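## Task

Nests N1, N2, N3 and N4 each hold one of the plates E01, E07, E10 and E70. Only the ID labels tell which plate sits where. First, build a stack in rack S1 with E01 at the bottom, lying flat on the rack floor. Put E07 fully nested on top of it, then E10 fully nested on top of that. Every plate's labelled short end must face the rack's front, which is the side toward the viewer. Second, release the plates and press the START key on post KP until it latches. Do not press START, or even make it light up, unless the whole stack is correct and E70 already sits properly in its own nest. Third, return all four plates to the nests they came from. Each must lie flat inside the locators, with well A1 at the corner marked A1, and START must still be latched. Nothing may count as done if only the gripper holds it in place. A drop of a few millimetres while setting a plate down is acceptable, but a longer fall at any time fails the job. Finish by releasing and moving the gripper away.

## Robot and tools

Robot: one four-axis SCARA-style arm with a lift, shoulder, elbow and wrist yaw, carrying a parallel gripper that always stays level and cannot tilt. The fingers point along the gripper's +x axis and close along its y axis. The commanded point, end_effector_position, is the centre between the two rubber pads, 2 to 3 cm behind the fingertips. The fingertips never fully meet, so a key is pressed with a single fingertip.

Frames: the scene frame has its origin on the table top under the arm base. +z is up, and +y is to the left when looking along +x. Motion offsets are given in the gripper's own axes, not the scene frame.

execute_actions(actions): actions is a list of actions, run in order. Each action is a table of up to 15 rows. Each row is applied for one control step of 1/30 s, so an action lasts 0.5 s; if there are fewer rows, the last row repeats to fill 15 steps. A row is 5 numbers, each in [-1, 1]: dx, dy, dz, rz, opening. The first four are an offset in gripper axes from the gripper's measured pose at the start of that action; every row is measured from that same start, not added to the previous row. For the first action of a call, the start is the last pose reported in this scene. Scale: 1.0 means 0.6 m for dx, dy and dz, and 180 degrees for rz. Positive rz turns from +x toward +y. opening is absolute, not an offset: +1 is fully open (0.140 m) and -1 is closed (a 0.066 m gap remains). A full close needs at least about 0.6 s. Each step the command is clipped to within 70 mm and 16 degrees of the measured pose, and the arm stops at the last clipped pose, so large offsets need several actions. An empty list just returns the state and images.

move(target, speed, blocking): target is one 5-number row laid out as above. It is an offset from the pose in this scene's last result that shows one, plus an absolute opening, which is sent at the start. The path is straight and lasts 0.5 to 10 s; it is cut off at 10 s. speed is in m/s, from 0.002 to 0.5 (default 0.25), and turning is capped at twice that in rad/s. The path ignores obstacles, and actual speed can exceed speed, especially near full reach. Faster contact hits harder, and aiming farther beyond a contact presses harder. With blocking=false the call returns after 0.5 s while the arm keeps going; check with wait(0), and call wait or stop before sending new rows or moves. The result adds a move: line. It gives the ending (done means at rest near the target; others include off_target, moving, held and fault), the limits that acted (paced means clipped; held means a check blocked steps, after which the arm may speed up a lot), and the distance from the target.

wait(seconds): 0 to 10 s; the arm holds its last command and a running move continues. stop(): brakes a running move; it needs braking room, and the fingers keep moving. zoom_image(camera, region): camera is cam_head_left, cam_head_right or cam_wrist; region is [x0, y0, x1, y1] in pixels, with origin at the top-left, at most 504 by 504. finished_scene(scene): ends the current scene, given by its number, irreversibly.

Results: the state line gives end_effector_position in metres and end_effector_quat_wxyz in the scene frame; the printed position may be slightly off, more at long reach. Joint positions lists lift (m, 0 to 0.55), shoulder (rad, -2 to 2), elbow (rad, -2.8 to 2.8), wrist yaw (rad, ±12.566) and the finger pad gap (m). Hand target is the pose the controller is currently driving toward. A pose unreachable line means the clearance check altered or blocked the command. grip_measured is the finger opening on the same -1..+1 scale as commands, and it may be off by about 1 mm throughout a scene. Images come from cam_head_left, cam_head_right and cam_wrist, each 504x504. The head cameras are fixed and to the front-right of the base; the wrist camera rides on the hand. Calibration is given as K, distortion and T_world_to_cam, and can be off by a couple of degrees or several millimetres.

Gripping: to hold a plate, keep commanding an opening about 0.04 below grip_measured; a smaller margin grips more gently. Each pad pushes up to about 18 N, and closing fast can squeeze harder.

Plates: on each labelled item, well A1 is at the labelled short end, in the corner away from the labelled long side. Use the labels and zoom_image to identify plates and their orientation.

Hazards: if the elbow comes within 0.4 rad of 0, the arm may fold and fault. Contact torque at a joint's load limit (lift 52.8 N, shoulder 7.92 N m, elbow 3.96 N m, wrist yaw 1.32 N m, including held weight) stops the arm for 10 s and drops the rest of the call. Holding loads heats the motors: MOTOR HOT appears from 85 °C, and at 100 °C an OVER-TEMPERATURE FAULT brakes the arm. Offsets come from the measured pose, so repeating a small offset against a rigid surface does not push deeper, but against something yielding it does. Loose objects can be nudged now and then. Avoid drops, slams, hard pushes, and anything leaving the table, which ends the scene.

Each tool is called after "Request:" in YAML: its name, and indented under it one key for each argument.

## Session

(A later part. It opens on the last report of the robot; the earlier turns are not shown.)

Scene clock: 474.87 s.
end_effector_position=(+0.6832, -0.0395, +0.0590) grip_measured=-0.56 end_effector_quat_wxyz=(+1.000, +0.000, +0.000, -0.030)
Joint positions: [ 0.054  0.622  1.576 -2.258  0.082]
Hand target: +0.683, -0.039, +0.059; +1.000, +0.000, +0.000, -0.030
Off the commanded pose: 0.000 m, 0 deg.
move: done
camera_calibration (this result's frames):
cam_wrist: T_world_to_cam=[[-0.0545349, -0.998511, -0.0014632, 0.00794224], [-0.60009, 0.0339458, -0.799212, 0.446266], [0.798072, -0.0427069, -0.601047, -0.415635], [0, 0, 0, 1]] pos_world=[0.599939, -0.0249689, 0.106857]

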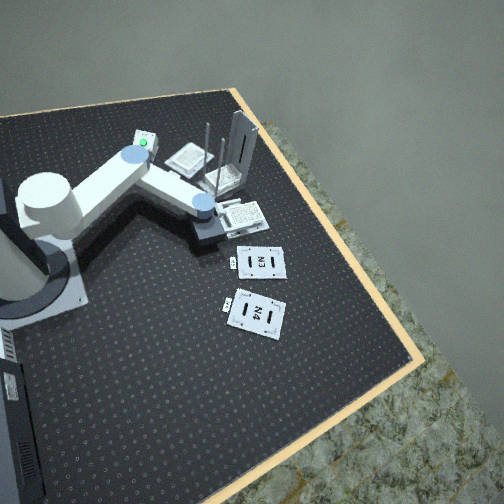

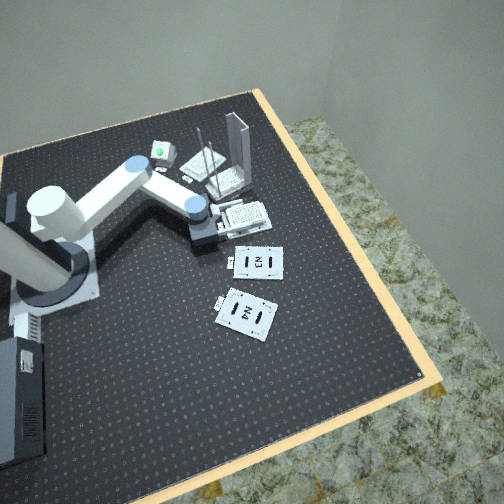

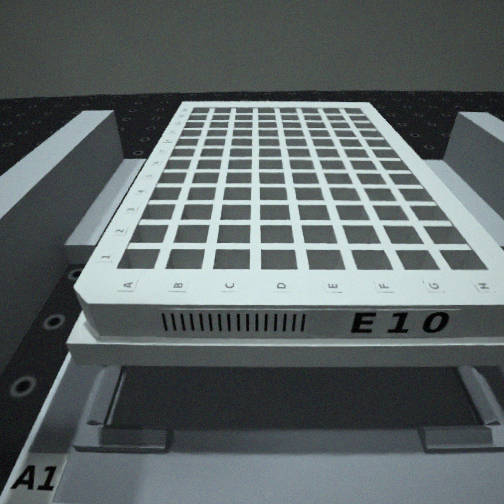

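Request:
move:
  target: [0.0002, 0, -0.0398, 0, -0.605]
  speed: 0.025

Request:
execute_actions:
  actions:
    - [[0,0,0,0,-0.58],[0,0,0,0,-0.56],[0,0,0,0,-0.55],[0,0,0,0,-0.54],[0,0,0,0,-0.53],[0,0,0,0,-0.52],[0,0,0,0,-0.50],[0,0,0,0,-0.46],[0,0,0,0,-0.3],[0,0,0,0,-0.1],[0,0,0,0,0.19]]

Scene clock: 479.07 s.
end_effector_position=(+0.6833, -0.0394, +0.0350) grip_measured=-0.56 end_effector_quat_wxyz=(+1.000, +0.000, +0.000, -0.030)
Joint positions: [ 0.03   0.622  1.577 -2.259  0.082]
Hand target: +0.683, -0.039, +0.035; +1.000, +0.000, +0.000, -0.030
Off the commanded pose: 0.000 m, 0 deg.
move: done
camera_calibration (this result's frames):
cam_wrist: T_world_to_cam=[[-0.0542613, -0.998526, -0.0014632, 0.00778831], [-0.600099, 0.0337814, -0.799212, 0.427176], [0.798083, -0.0424882, -0.601047, -0.4301], [0, 0, 0, 1]] pos_world=[0.600026, -0.024928, 0.0829055]

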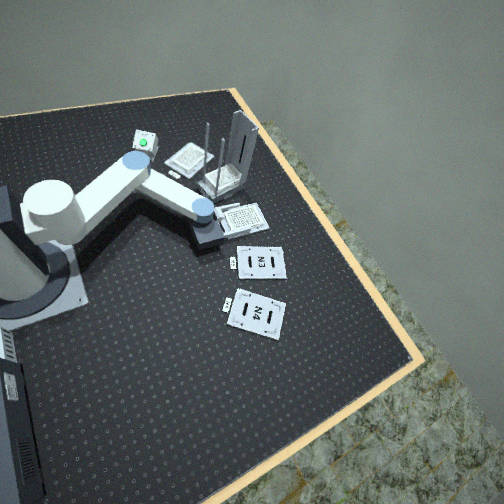

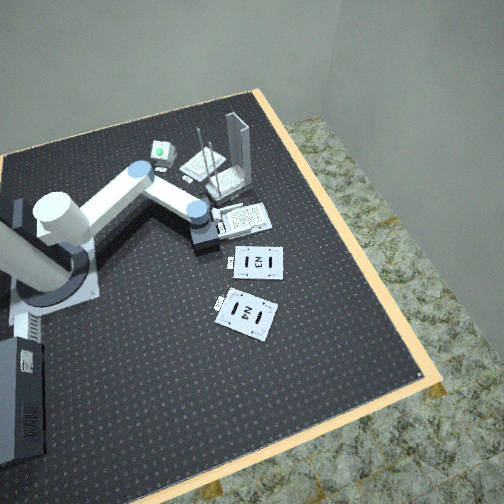

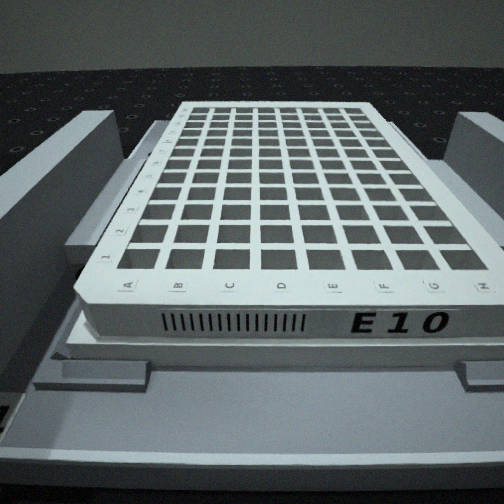

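Scene clock: 479.57 s.
end_effector_position=(+0.6833, -0.0394, +0.0350) grip_measured=+0.19 end_effector_quat_wxyz=(+1.000, +0.000, +0.000, -0.030)
Joint positions: [ 0.03   0.622  1.577 -2.259  0.11 ]
Hand target: +0.683, -0.039, +0.035; +1.000, +0.000, +0.000, -0.030
Off the commanded pose: 0.000 m, 0 deg.
camera_calibration (this result's frames):
cam_wrist: T_world_to_cam=[[-0.0542434, -0.998527, -0.0014632, 0.00778506], [-0.600099, 0.0337706, -0.799212, 0.427176], [0.798084, -0.042474, -0.601047, -0.430101], [0, 0, 0, 1]] pos_world=[0.600027, -0.0249205, 0.0829044]

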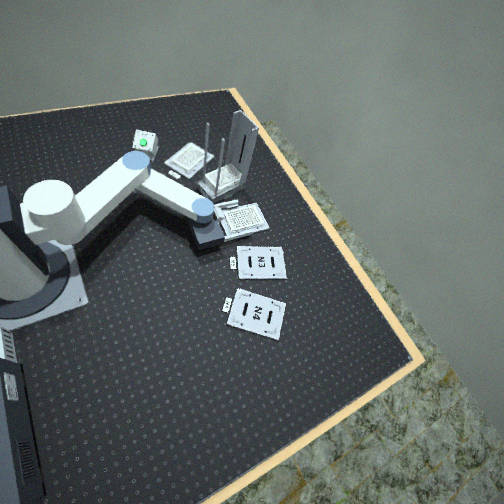

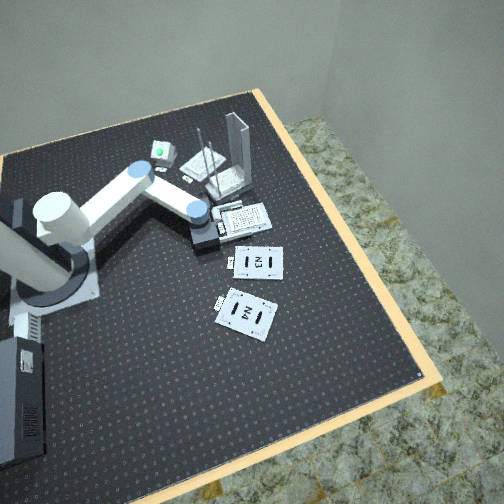

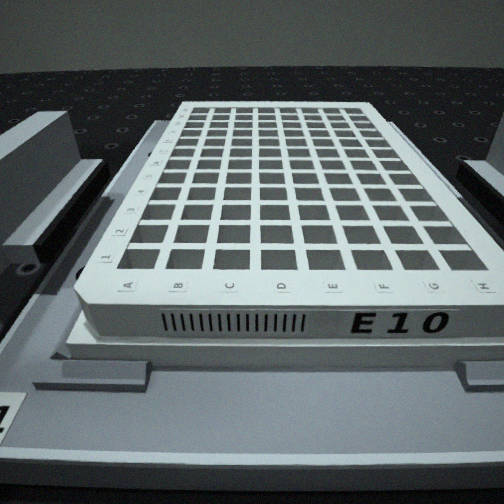

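Request:
move:
  target: [-0.175, 0, 0.0713, 0, 0.19]
  speed: 0.2

Request:
move:
  target: [-0.0188, 0.2185, 0, 0.0919, 0.19]
  speed: 0.25

Scene clock: 483.30 s.
end_effector_position=(+0.5784, -0.0332, +0.0778) grip_measured=+0.19 end_effector_quat_wxyz=(+1.000, +0.000, +0.000, -0.030)
Joint positions: [ 0.073  0.817  1.059 -1.936  0.11 ]
Hand target: +0.578, -0.033, +0.078; +1.000, +0.000, +0.000, -0.030
Off the commanded pose: 0.000 m, 0 deg.
move: done
camera_calibration (this result's frames):
cam_wrist: T_world_to_cam=[[-0.0546211, -0.998506, -0.0014632, 0.00855129], [-0.600087, 0.0339976, -0.799212, 0.398259], [0.798068, -0.0427758, -0.601047, -0.320379], [0, 0, 0, 1]] pos_world=[0.495141, -0.0187058, 0.125743]

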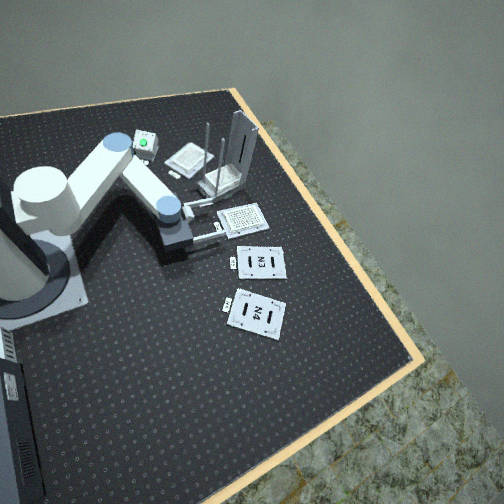

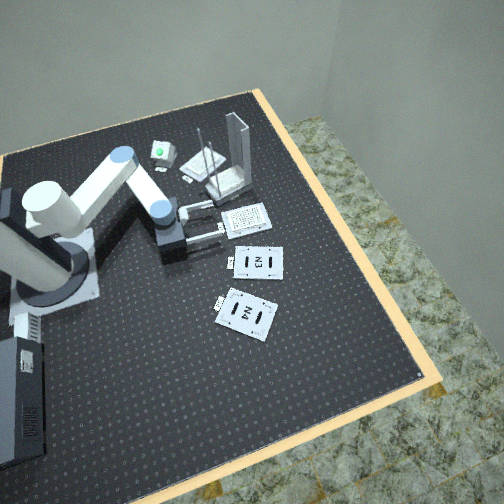

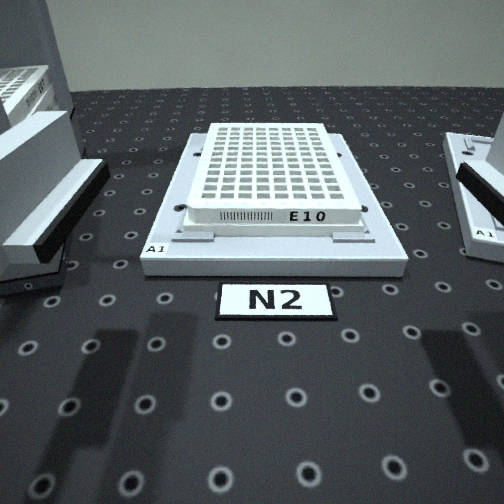

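Scene clock: 484.27 s.
end_effector_position=(+0.5750, +0.0984, +0.0778) grip_measured=+0.19 end_effector_quat_wxyz=(+0.993, +0.000, +0.000, +0.114)
Joint positions: [ 0.073  1.147  1.091 -2.008  0.11 ]
Hand target: +0.575, +0.098, +0.078; +0.993, +0.000, +0.000, +0.114
Off the commanded pose: 0.000 m, 0 deg.
move: done
camera_calibration (this result's frames):
cam_wrist: T_world_to_cam=[[0.232589, -0.972574, -0.0014632, -0.0278701], [-0.584836, -0.13866, -0.799212, 0.399947], [0.77709, 0.186744, -0.601047, -0.322534], [0, 0, 0, 1]] pos_world=[0.491024, 0.0885819, 0.125743]

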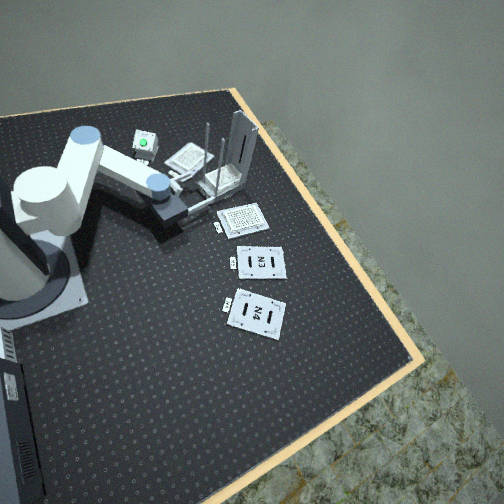

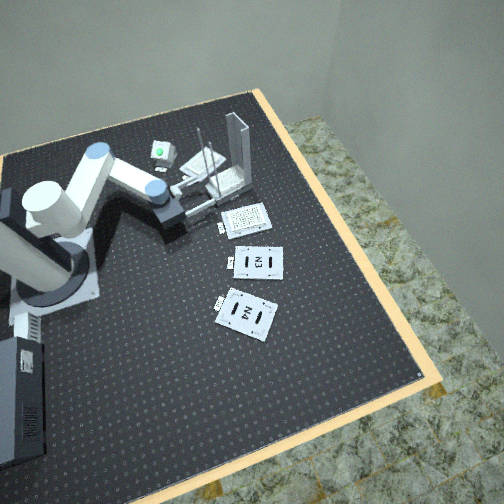

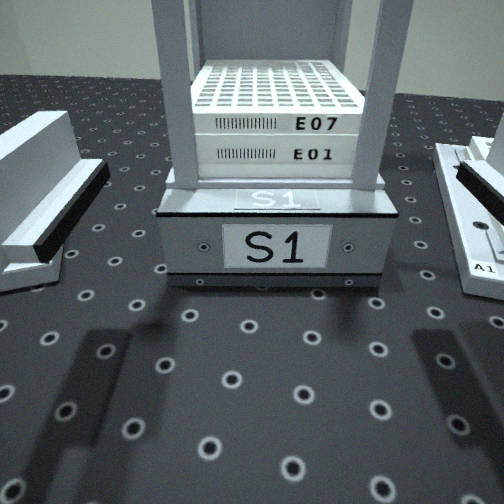

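Request:
move:
  target: [0.1787, -0.0002, -0.0002, 0, 0.19]
  speed: 0.12

Scene clock: 487.97 s.
end_effector_position=(+0.6795, +0.1228, +0.0778) grip_measured=+0.19 end_effector_quat_wxyz=(+0.993, +0.000, +0.000, +0.115)
Joint positions: [ 0.073  0.926  1.629 -2.325  0.11 ]
Hand target: +0.679, +0.123, +0.078; +0.993, +0.000, +0.000, +0.114
Off the commanded pose: 0.000 m, 0 deg.
move: done
camera_calibration (this result's frames):
cam_wrist: T_world_to_cam=[[0.232908, -0.972498, -0.0014632, -0.0287204], [-0.584791, -0.138852, -0.799212, 0.464367], [0.777029, 0.186999, -0.601047, -0.408295], [0, 0, 0, 1]] pos_world=[0.595504, 0.112898, 0.125681]

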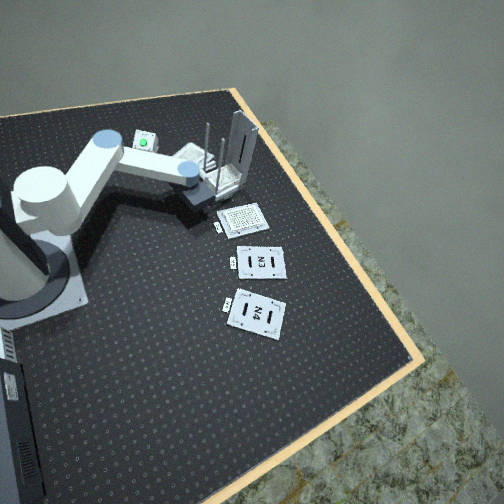

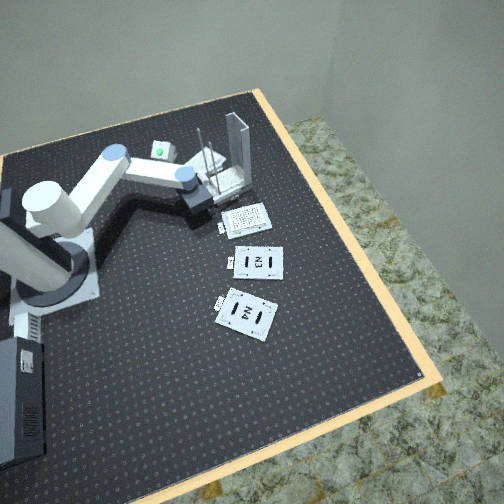

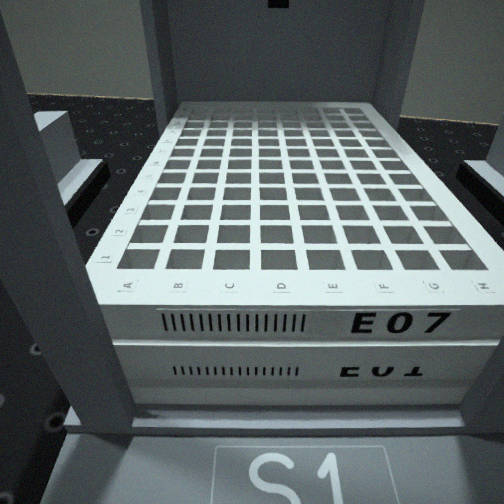

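Request:
execute_actions:
  actions:
    - [[0,0,0,0,-0.46]]
    - [[0,0,0,0,-0.48],[0,0,0,0,-0.49],[0,0,0,0,-0.50],[0,0,0,0,-0.51],[0,0,0,0,-0.52],[0,0,0,0,-0.53],[0,0,0,0,-0.54],[0,0,0,0,-0.55],[0,0,0,0,-0.56],[0,0,0,0,-0.57],[0,0,0,0,-0.58],[0,0,0,0,-0.59],[0,0,0,0,-0.605]]

Request:
move:
  target: [0, 0, 0.02, 0, -0.605]
  speed: 0.03

Request:
move:
  target: [0, 0, 0.4087, 0, -0.605]
  speed: 0.15

Request:
move:
  target: [-0.0935, -0.2566, 0, 0, -0.605]
  speed: 0.2

Scene clock: 493.33 s.
end_effector_position=(+0.6795, +0.1228, +0.0778) grip_measured=-0.56 end_effector_quat_wxyz=(+0.993, +0.000, +0.000, +0.115)
Joint positions: [ 0.073  0.926  1.629 -2.325  0.082]
Hand target: +0.679, +0.123, +0.078; +0.993, +0.000, +0.000, +0.115
Off the commanded pose: 0.000 m, 0 deg.
camera_calibration (this result's frames):
cam_wrist: T_world_to_cam=[[0.232899, -0.9725, -0.0014632, -0.0287154], [-0.584792, -0.138846, -0.799212, 0.464367], [0.777031, 0.186991, -0.601047, -0.408296], [0, 0, 0, 1]] pos_world=[0.595504, 0.112898, 0.125681]

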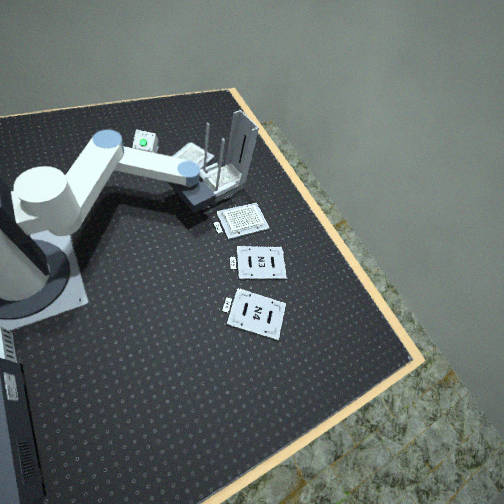

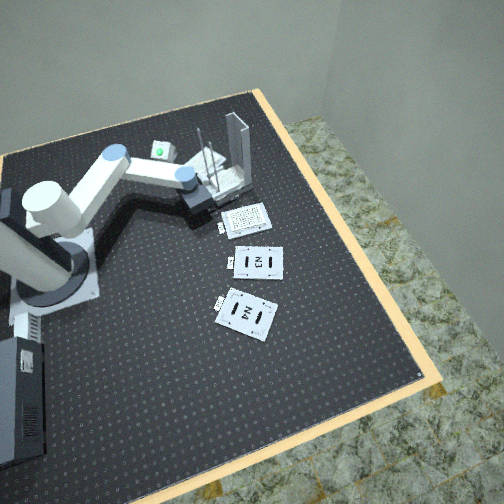

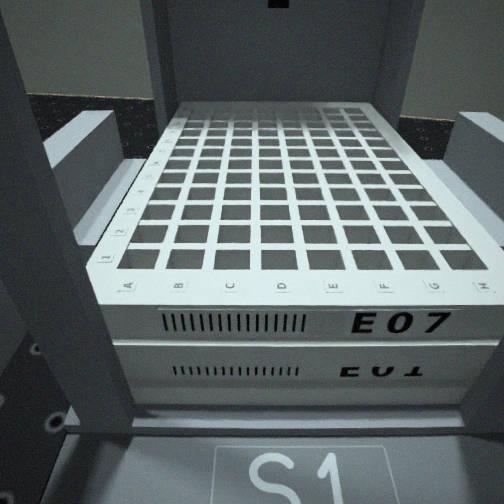

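Scene clock: 494.03 s.
end_effector_position=(+0.6795, +0.1228, +0.0898) grip_measured=-0.56 end_effector_quat_wxyz=(+0.993, +0.000, +0.000, +0.115)
Joint positions: [ 0.085  0.926  1.629 -2.325  0.082]
Hand target: +0.679, +0.123, +0.090; +0.993, +0.000, +0.000, +0.115
Off the commanded pose: 0.000 m, 0 deg.
move: done
camera_calibration (this result's frames):
cam_wrist: T_world_to_cam=[[0.2329, -0.9725, -0.0014632, -0.0286982], [-0.584792, -0.138847, -0.799212, 0.473994], [0.77703, 0.186992, -0.601047, -0.401055], [0, 0, 0, 1]] pos_world=[0.595504, 0.112898, 0.137727]

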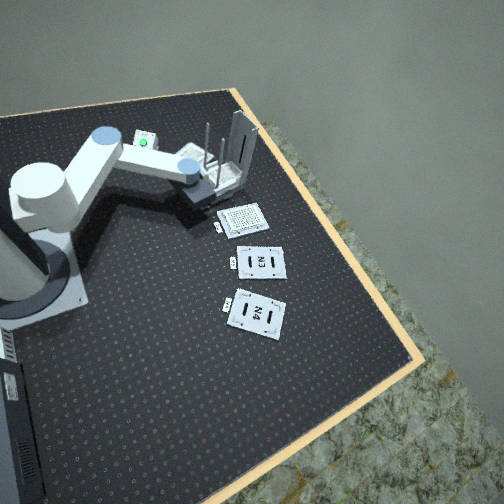

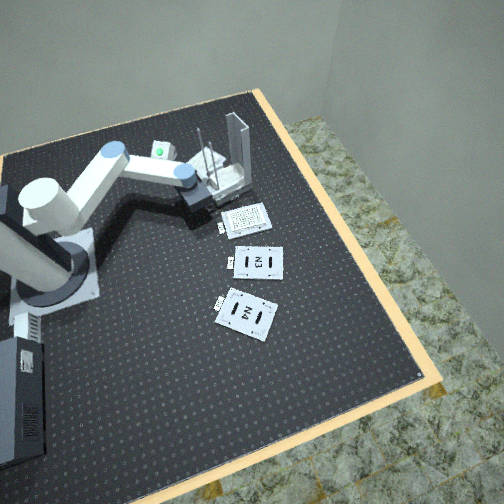

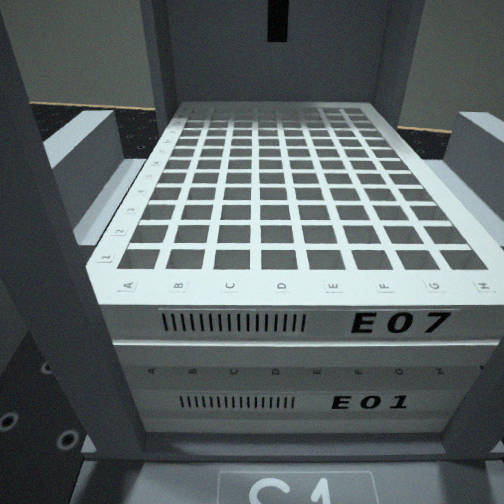

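Scene clock: 496.00 s.
end_effector_position=(+0.6795, +0.1228, +0.3351) grip_measured=-0.56 end_effector_quat_wxyz=(+0.993, +0.000, +0.000, +0.115)
Joint positions: [ 0.33   0.926  1.629 -2.325  0.082]
Hand target: +0.679, +0.123, +0.335; +0.993, +0.000, +0.000, +0.115
Off the commanded pose: 0.000 m, 0 deg.
move: done
camera_calibration (this result's frames):
cam_wrist: T_world_to_cam=[[0.232958, -0.972486, -0.0014632, -0.0283616], [-0.584783, -0.138882, -0.799212, 0.670018], [0.777019, 0.187039, -0.601047, -0.253643], [0, 0, 0, 1]] pos_world=[0.595508, 0.112913, 0.382993]

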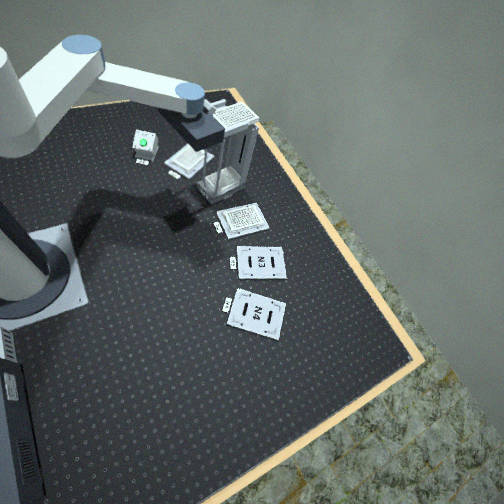

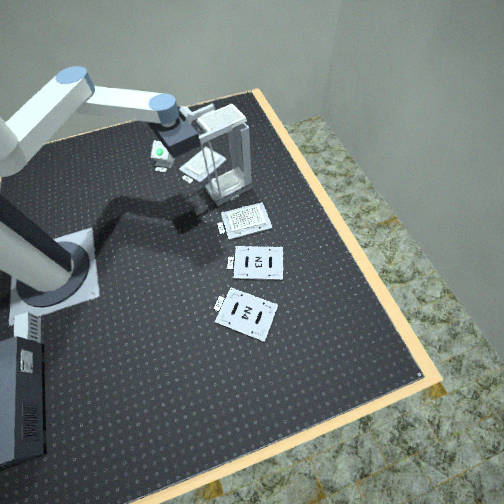

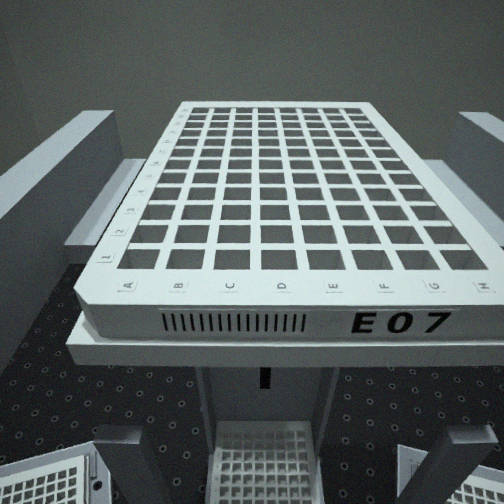

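Scene clock: 497.17 s.
end_effector_position=(+0.6599, -0.0400, +0.3351) grip_measured=-0.56 end_effector_quat_wxyz=(+0.993, +0.000, +0.000, +0.114)
Joint positions: [ 0.33   0.535  1.501 -1.807  0.082]
Hand target: +0.660, -0.040, +0.335; +0.993, +0.000, +0.000, +0.115
Off the commanded pose: 0.000 m, 0 deg.
move: done
camera_calibration (this result's frames):
cam_wrist: T_world_to_cam=[[0.232284, -0.972647, -0.0014632, -0.181726], [-0.584879, -0.138477, -0.799212, 0.636065], [0.777149, 0.1865, -0.601047, -0.208125], [0, 0, 0, 1]] pos_world=[0.575978, -0.0498599, 0.382992]

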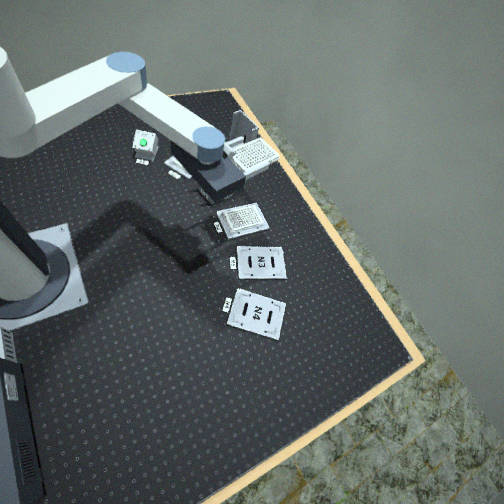

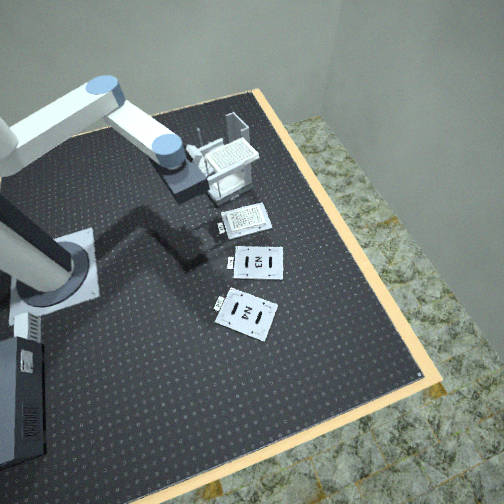

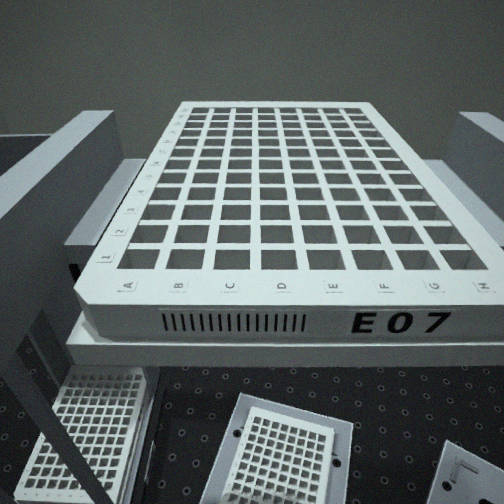

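Request:
move:
  target: [-0.2613, -0.4888, -0.4602, -0.3036, -0.605]
  speed: 0.28

Scene clock: 502.63 s.
end_effector_position=(+0.5739, -0.3613, +0.0589) grip_measured=-0.56 end_effector_quat_wxyz=(+0.935, +0.000, +0.000, -0.355)
Joint positions: [ 0.054 -0.104  1.739 -2.361  0.082]
Hand target: +0.574, -0.361, +0.059; +0.935, +0.000, +0.000, -0.355
Off the commanded pose: 0.000 m, 0 deg.
move: done
camera_calibration (this result's frames):
cam_wrist: T_world_to_cam=[[-0.658958, -0.752178, -0.0014632, 0.116512], [-0.451325, 0.396945, -0.799212, 0.437314], [0.601731, -0.525987, -0.601047, -0.404089], [0, 0, 0, 1]] pos_world=[0.5173, -0.298498, 0.106801]

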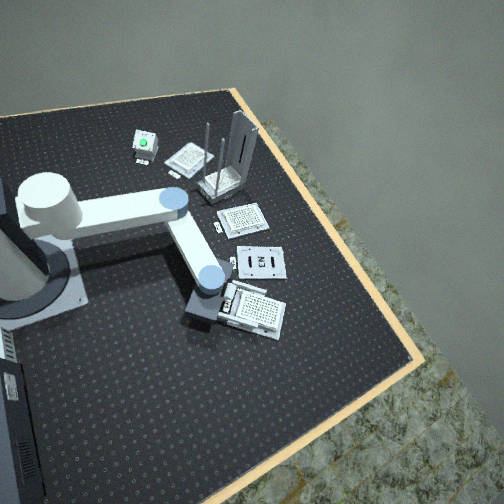

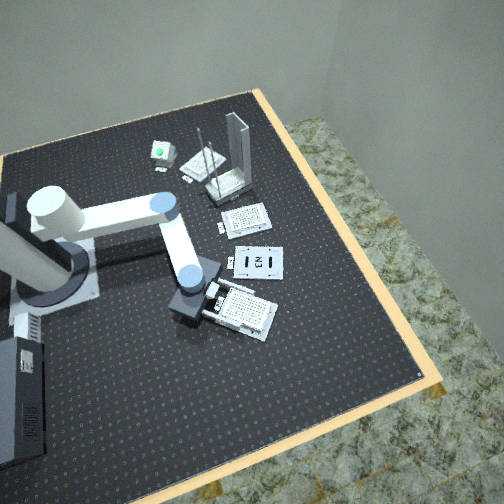

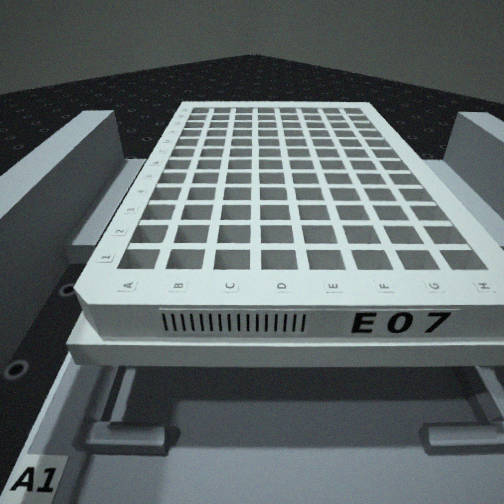

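Request:
move:
  target: [0, 0, -0.0395, 0, -0.605]
  speed: 0.025

Request:
execute_actions:
  actions:
    - [[0,0,0,0,-0.58],[0,0,0,0,-0.56],[0,0,0,0,-0.55],[0,0,0,0,-0.54],[0,0,0,0,-0.53],[0,0,0,0,-0.52],[0,0,0,0,-0.50],[0,0,0,0,-0.46],[0,0,0,0,-0.3],[0,0,0,0,-0.1],[0,0,0,0,0.19]]

Request:
move:
  target: [0, 0, 0.0585, 0, 0.19]
  speed: 0.1

Scene clock: 506.33 s.
end_effector_position=(+0.5739, -0.3613, +0.0351) grip_measured=-0.56 end_effector_quat_wxyz=(+0.935, +0.000, +0.000, -0.355)
Joint positions: [ 0.03  -0.104  1.739 -2.361  0.082]
Hand target: +0.574, -0.361, +0.035; +0.935, +0.000, +0.000, -0.355
Off the commanded pose: 0.000 m, 0 deg.
move: done
camera_calibration (this result's frames):
cam_wrist: T_world_to_cam=[[-0.658925, -0.752207, -0.0014632, 0.11647], [-0.451342, 0.396925, -0.799212, 0.41832], [0.601754, -0.52596, -0.601047, -0.418383], [0, 0, 0, 1]] pos_world=[0.517314, -0.298486, 0.083029]

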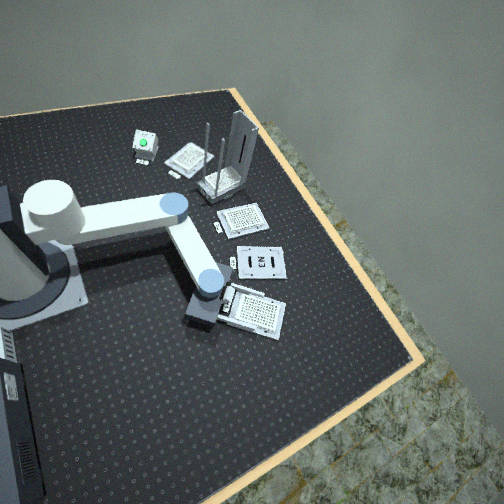

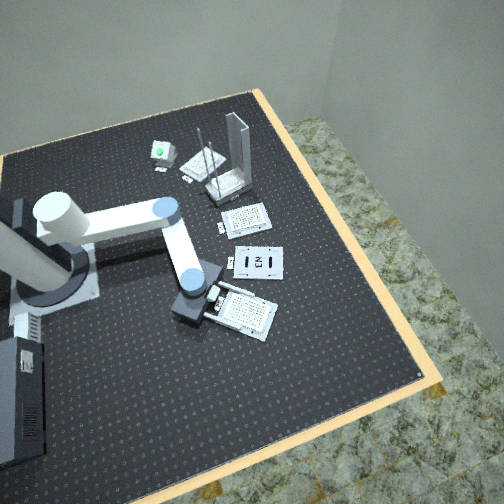

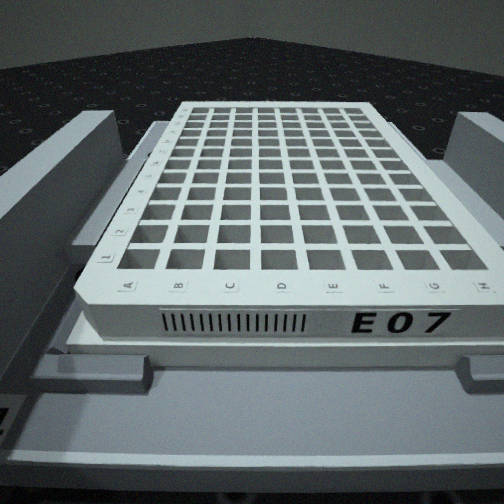

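Scene clock: 506.83 s.
end_effector_position=(+0.5739, -0.3613, +0.0351) grip_measured=+0.19 end_effector_quat_wxyz=(+0.935, +0.000, +0.000, -0.355)
Joint positions: [ 0.03  -0.104  1.739 -2.361  0.11 ]
Hand target: +0.574, -0.361, +0.035; +0.935, +0.000, +0.000, -0.355
Off the commanded pose: 0.000 m, 0 deg.
camera_calibration (this result's frames):
cam_wrist: T_world_to_cam=[[-0.658926, -0.752206, -0.0014632, 0.116471], [-0.451342, 0.396926, -0.799212, 0.418319], [0.601753, -0.525961, -0.601047, -0.418384], [0, 0, 0, 1]] pos_world=[0.517314, -0.298486, 0.0830279]

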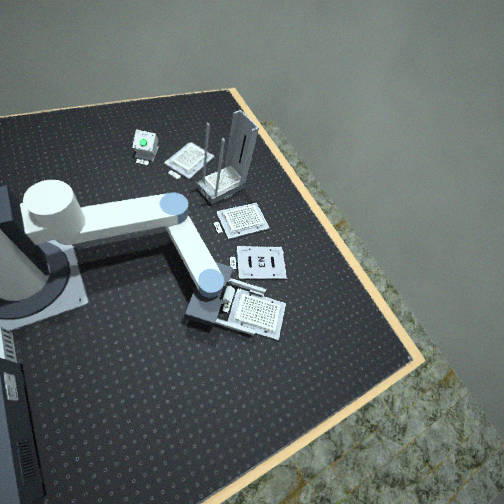

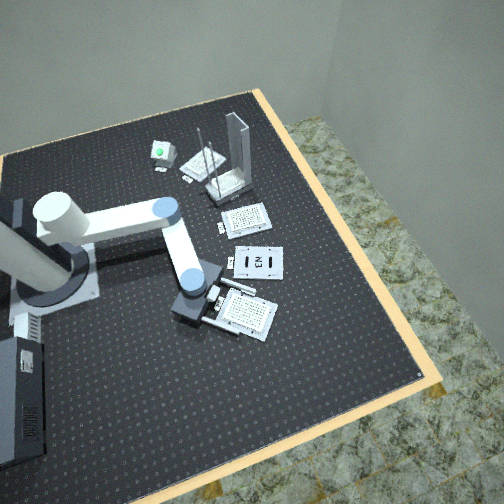

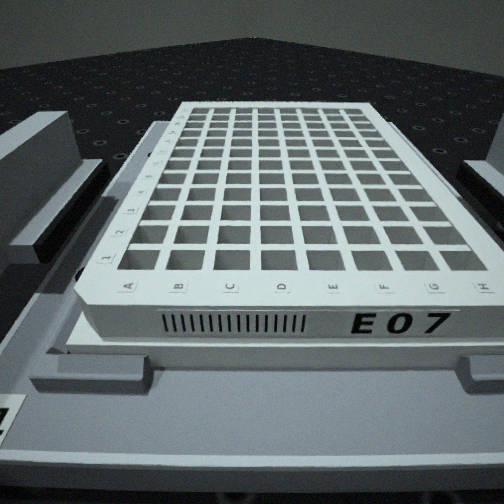

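Scene clock: 507.57 s.
end_effector_position=(+0.5739, -0.3613, +0.0703) grip_measured=+0.19 end_effector_quat_wxyz=(+0.935, +0.000, +0.000, -0.355)
Joint positions: [ 0.065 -0.104  1.74  -2.361  0.11 ]
Hand target: +0.574, -0.361, +0.070; +0.935, +0.000, +0.000, -0.355
Off the commanded pose: 0.000 m, 0 deg.
move: done
camera_calibration (this result's frames):
cam_wrist: T_world_to_cam=[[-0.658901, -0.752228, -0.0014632, 0.11651], [-0.451355, 0.396911, -0.799212, 0.446424], [0.601771, -0.525941, -0.601047, -0.397259], [0, 0, 0, 1]] pos_world=[0.517323, -0.298483, 0.118187]

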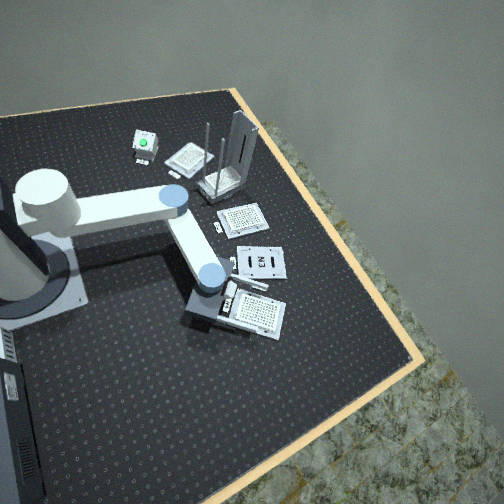

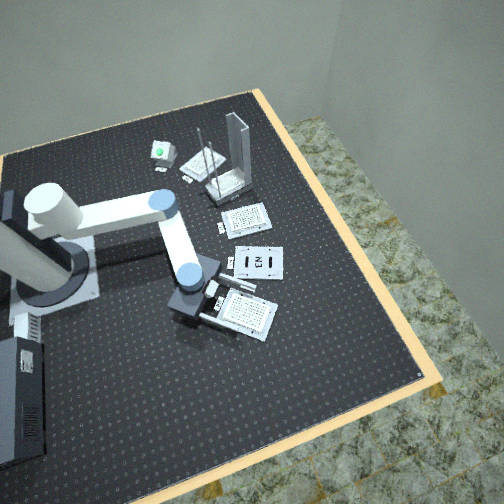

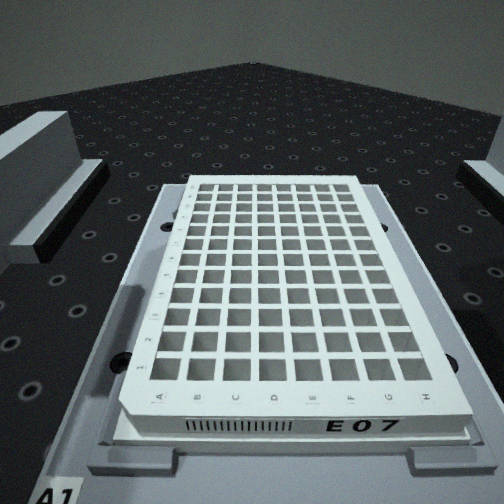

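Request:
move:
  target: [-0.5063, 0.5748, -0.0092, 0.3037, 0.19]
  speed: 0.35

Scene clock: 511.67 s.
end_effector_position=(+0.5749, +0.0984, +0.0648) grip_measured=+0.19 end_effector_quat_wxyz=(+0.993, +0.000, +0.000, +0.115)
Joint positions: [ 0.06   1.146  1.09  -2.007  0.11 ]
Hand target: +0.575, +0.098, +0.065; +0.993, +0.000, +0.000, +0.114
Off the commanded pose: 0.000 m, 0 deg.
move: done
camera_calibration (this result's frames):
cam_wrist: T_world_to_cam=[[0.233257, -0.972414, -0.0014632, -0.0283344], [-0.584741, -0.139062, -0.799212, 0.389454], [0.776962, 0.187277, -0.601047, -0.330253], [0, 0, 0, 1]] pos_world=[0.490933, 0.0884542, 0.112717]

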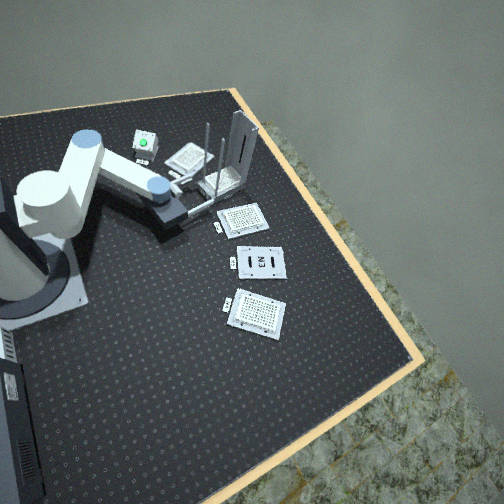

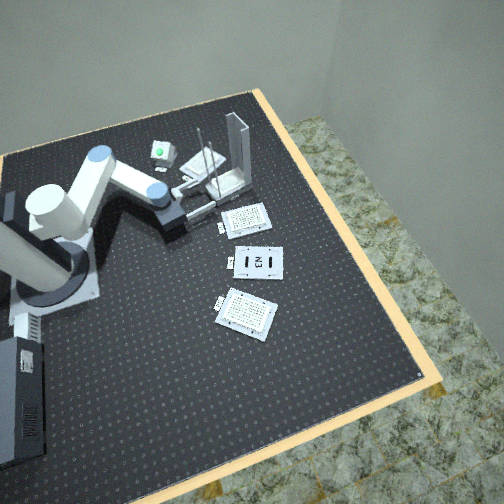

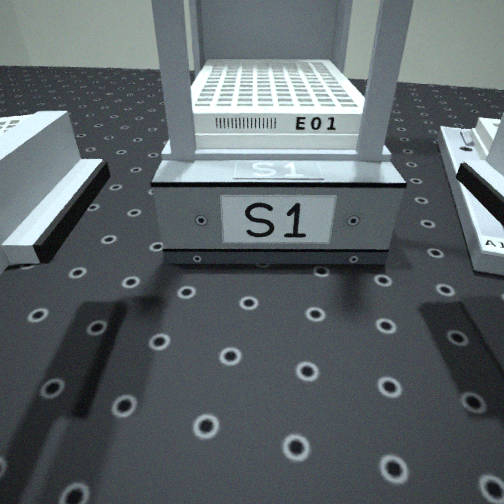

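Request:
move:
  target: [0.1788, -0.0002, 0, -0.0004, 0.19]
  speed: 0.12

Scene clock: 515.27 s.
end_effector_position=(+0.6794, +0.1228, +0.0648) grip_measured=+0.19 end_effector_quat_wxyz=(+0.993, +0.000, +0.000, +0.114)
Joint positions: [ 0.06   0.926  1.628 -2.326  0.11 ]
Hand target: +0.679, +0.123, +0.065; +0.993, +0.000, +0.000, +0.114
Off the commanded pose: 0.000 m, 0 deg.
move: done
camera_calibration (this result's frames):
cam_wrist: T_world_to_cam=[[0.232355, -0.97263, -0.0014632, -0.0283187], [-0.584869, -0.138519, -0.799212, 0.453988], [0.777135, 0.186557, -0.601047, -0.416064], [0, 0, 0, 1]] pos_world=[0.595442, 0.112962, 0.112717]

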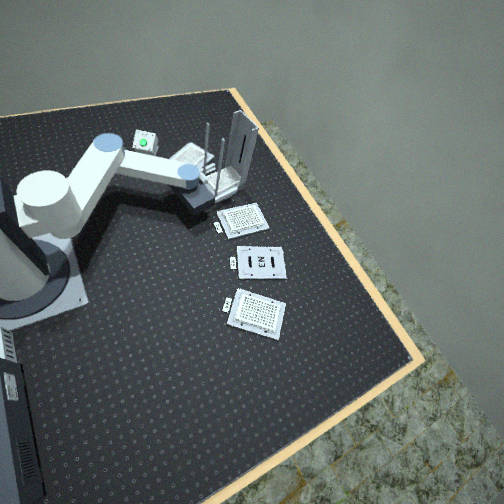

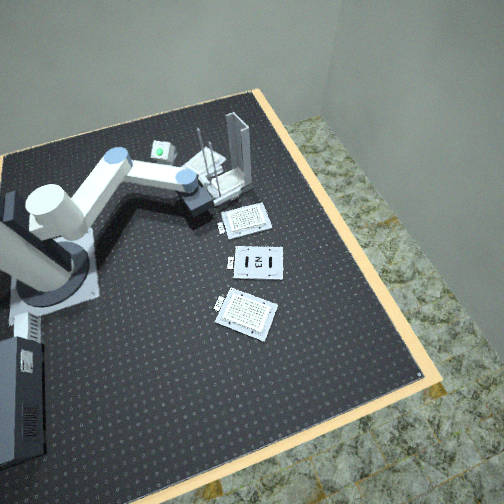

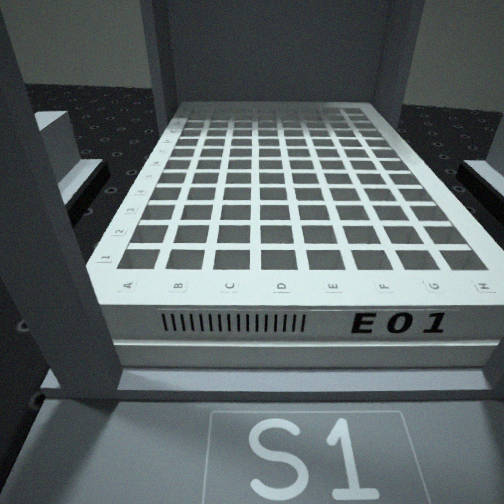

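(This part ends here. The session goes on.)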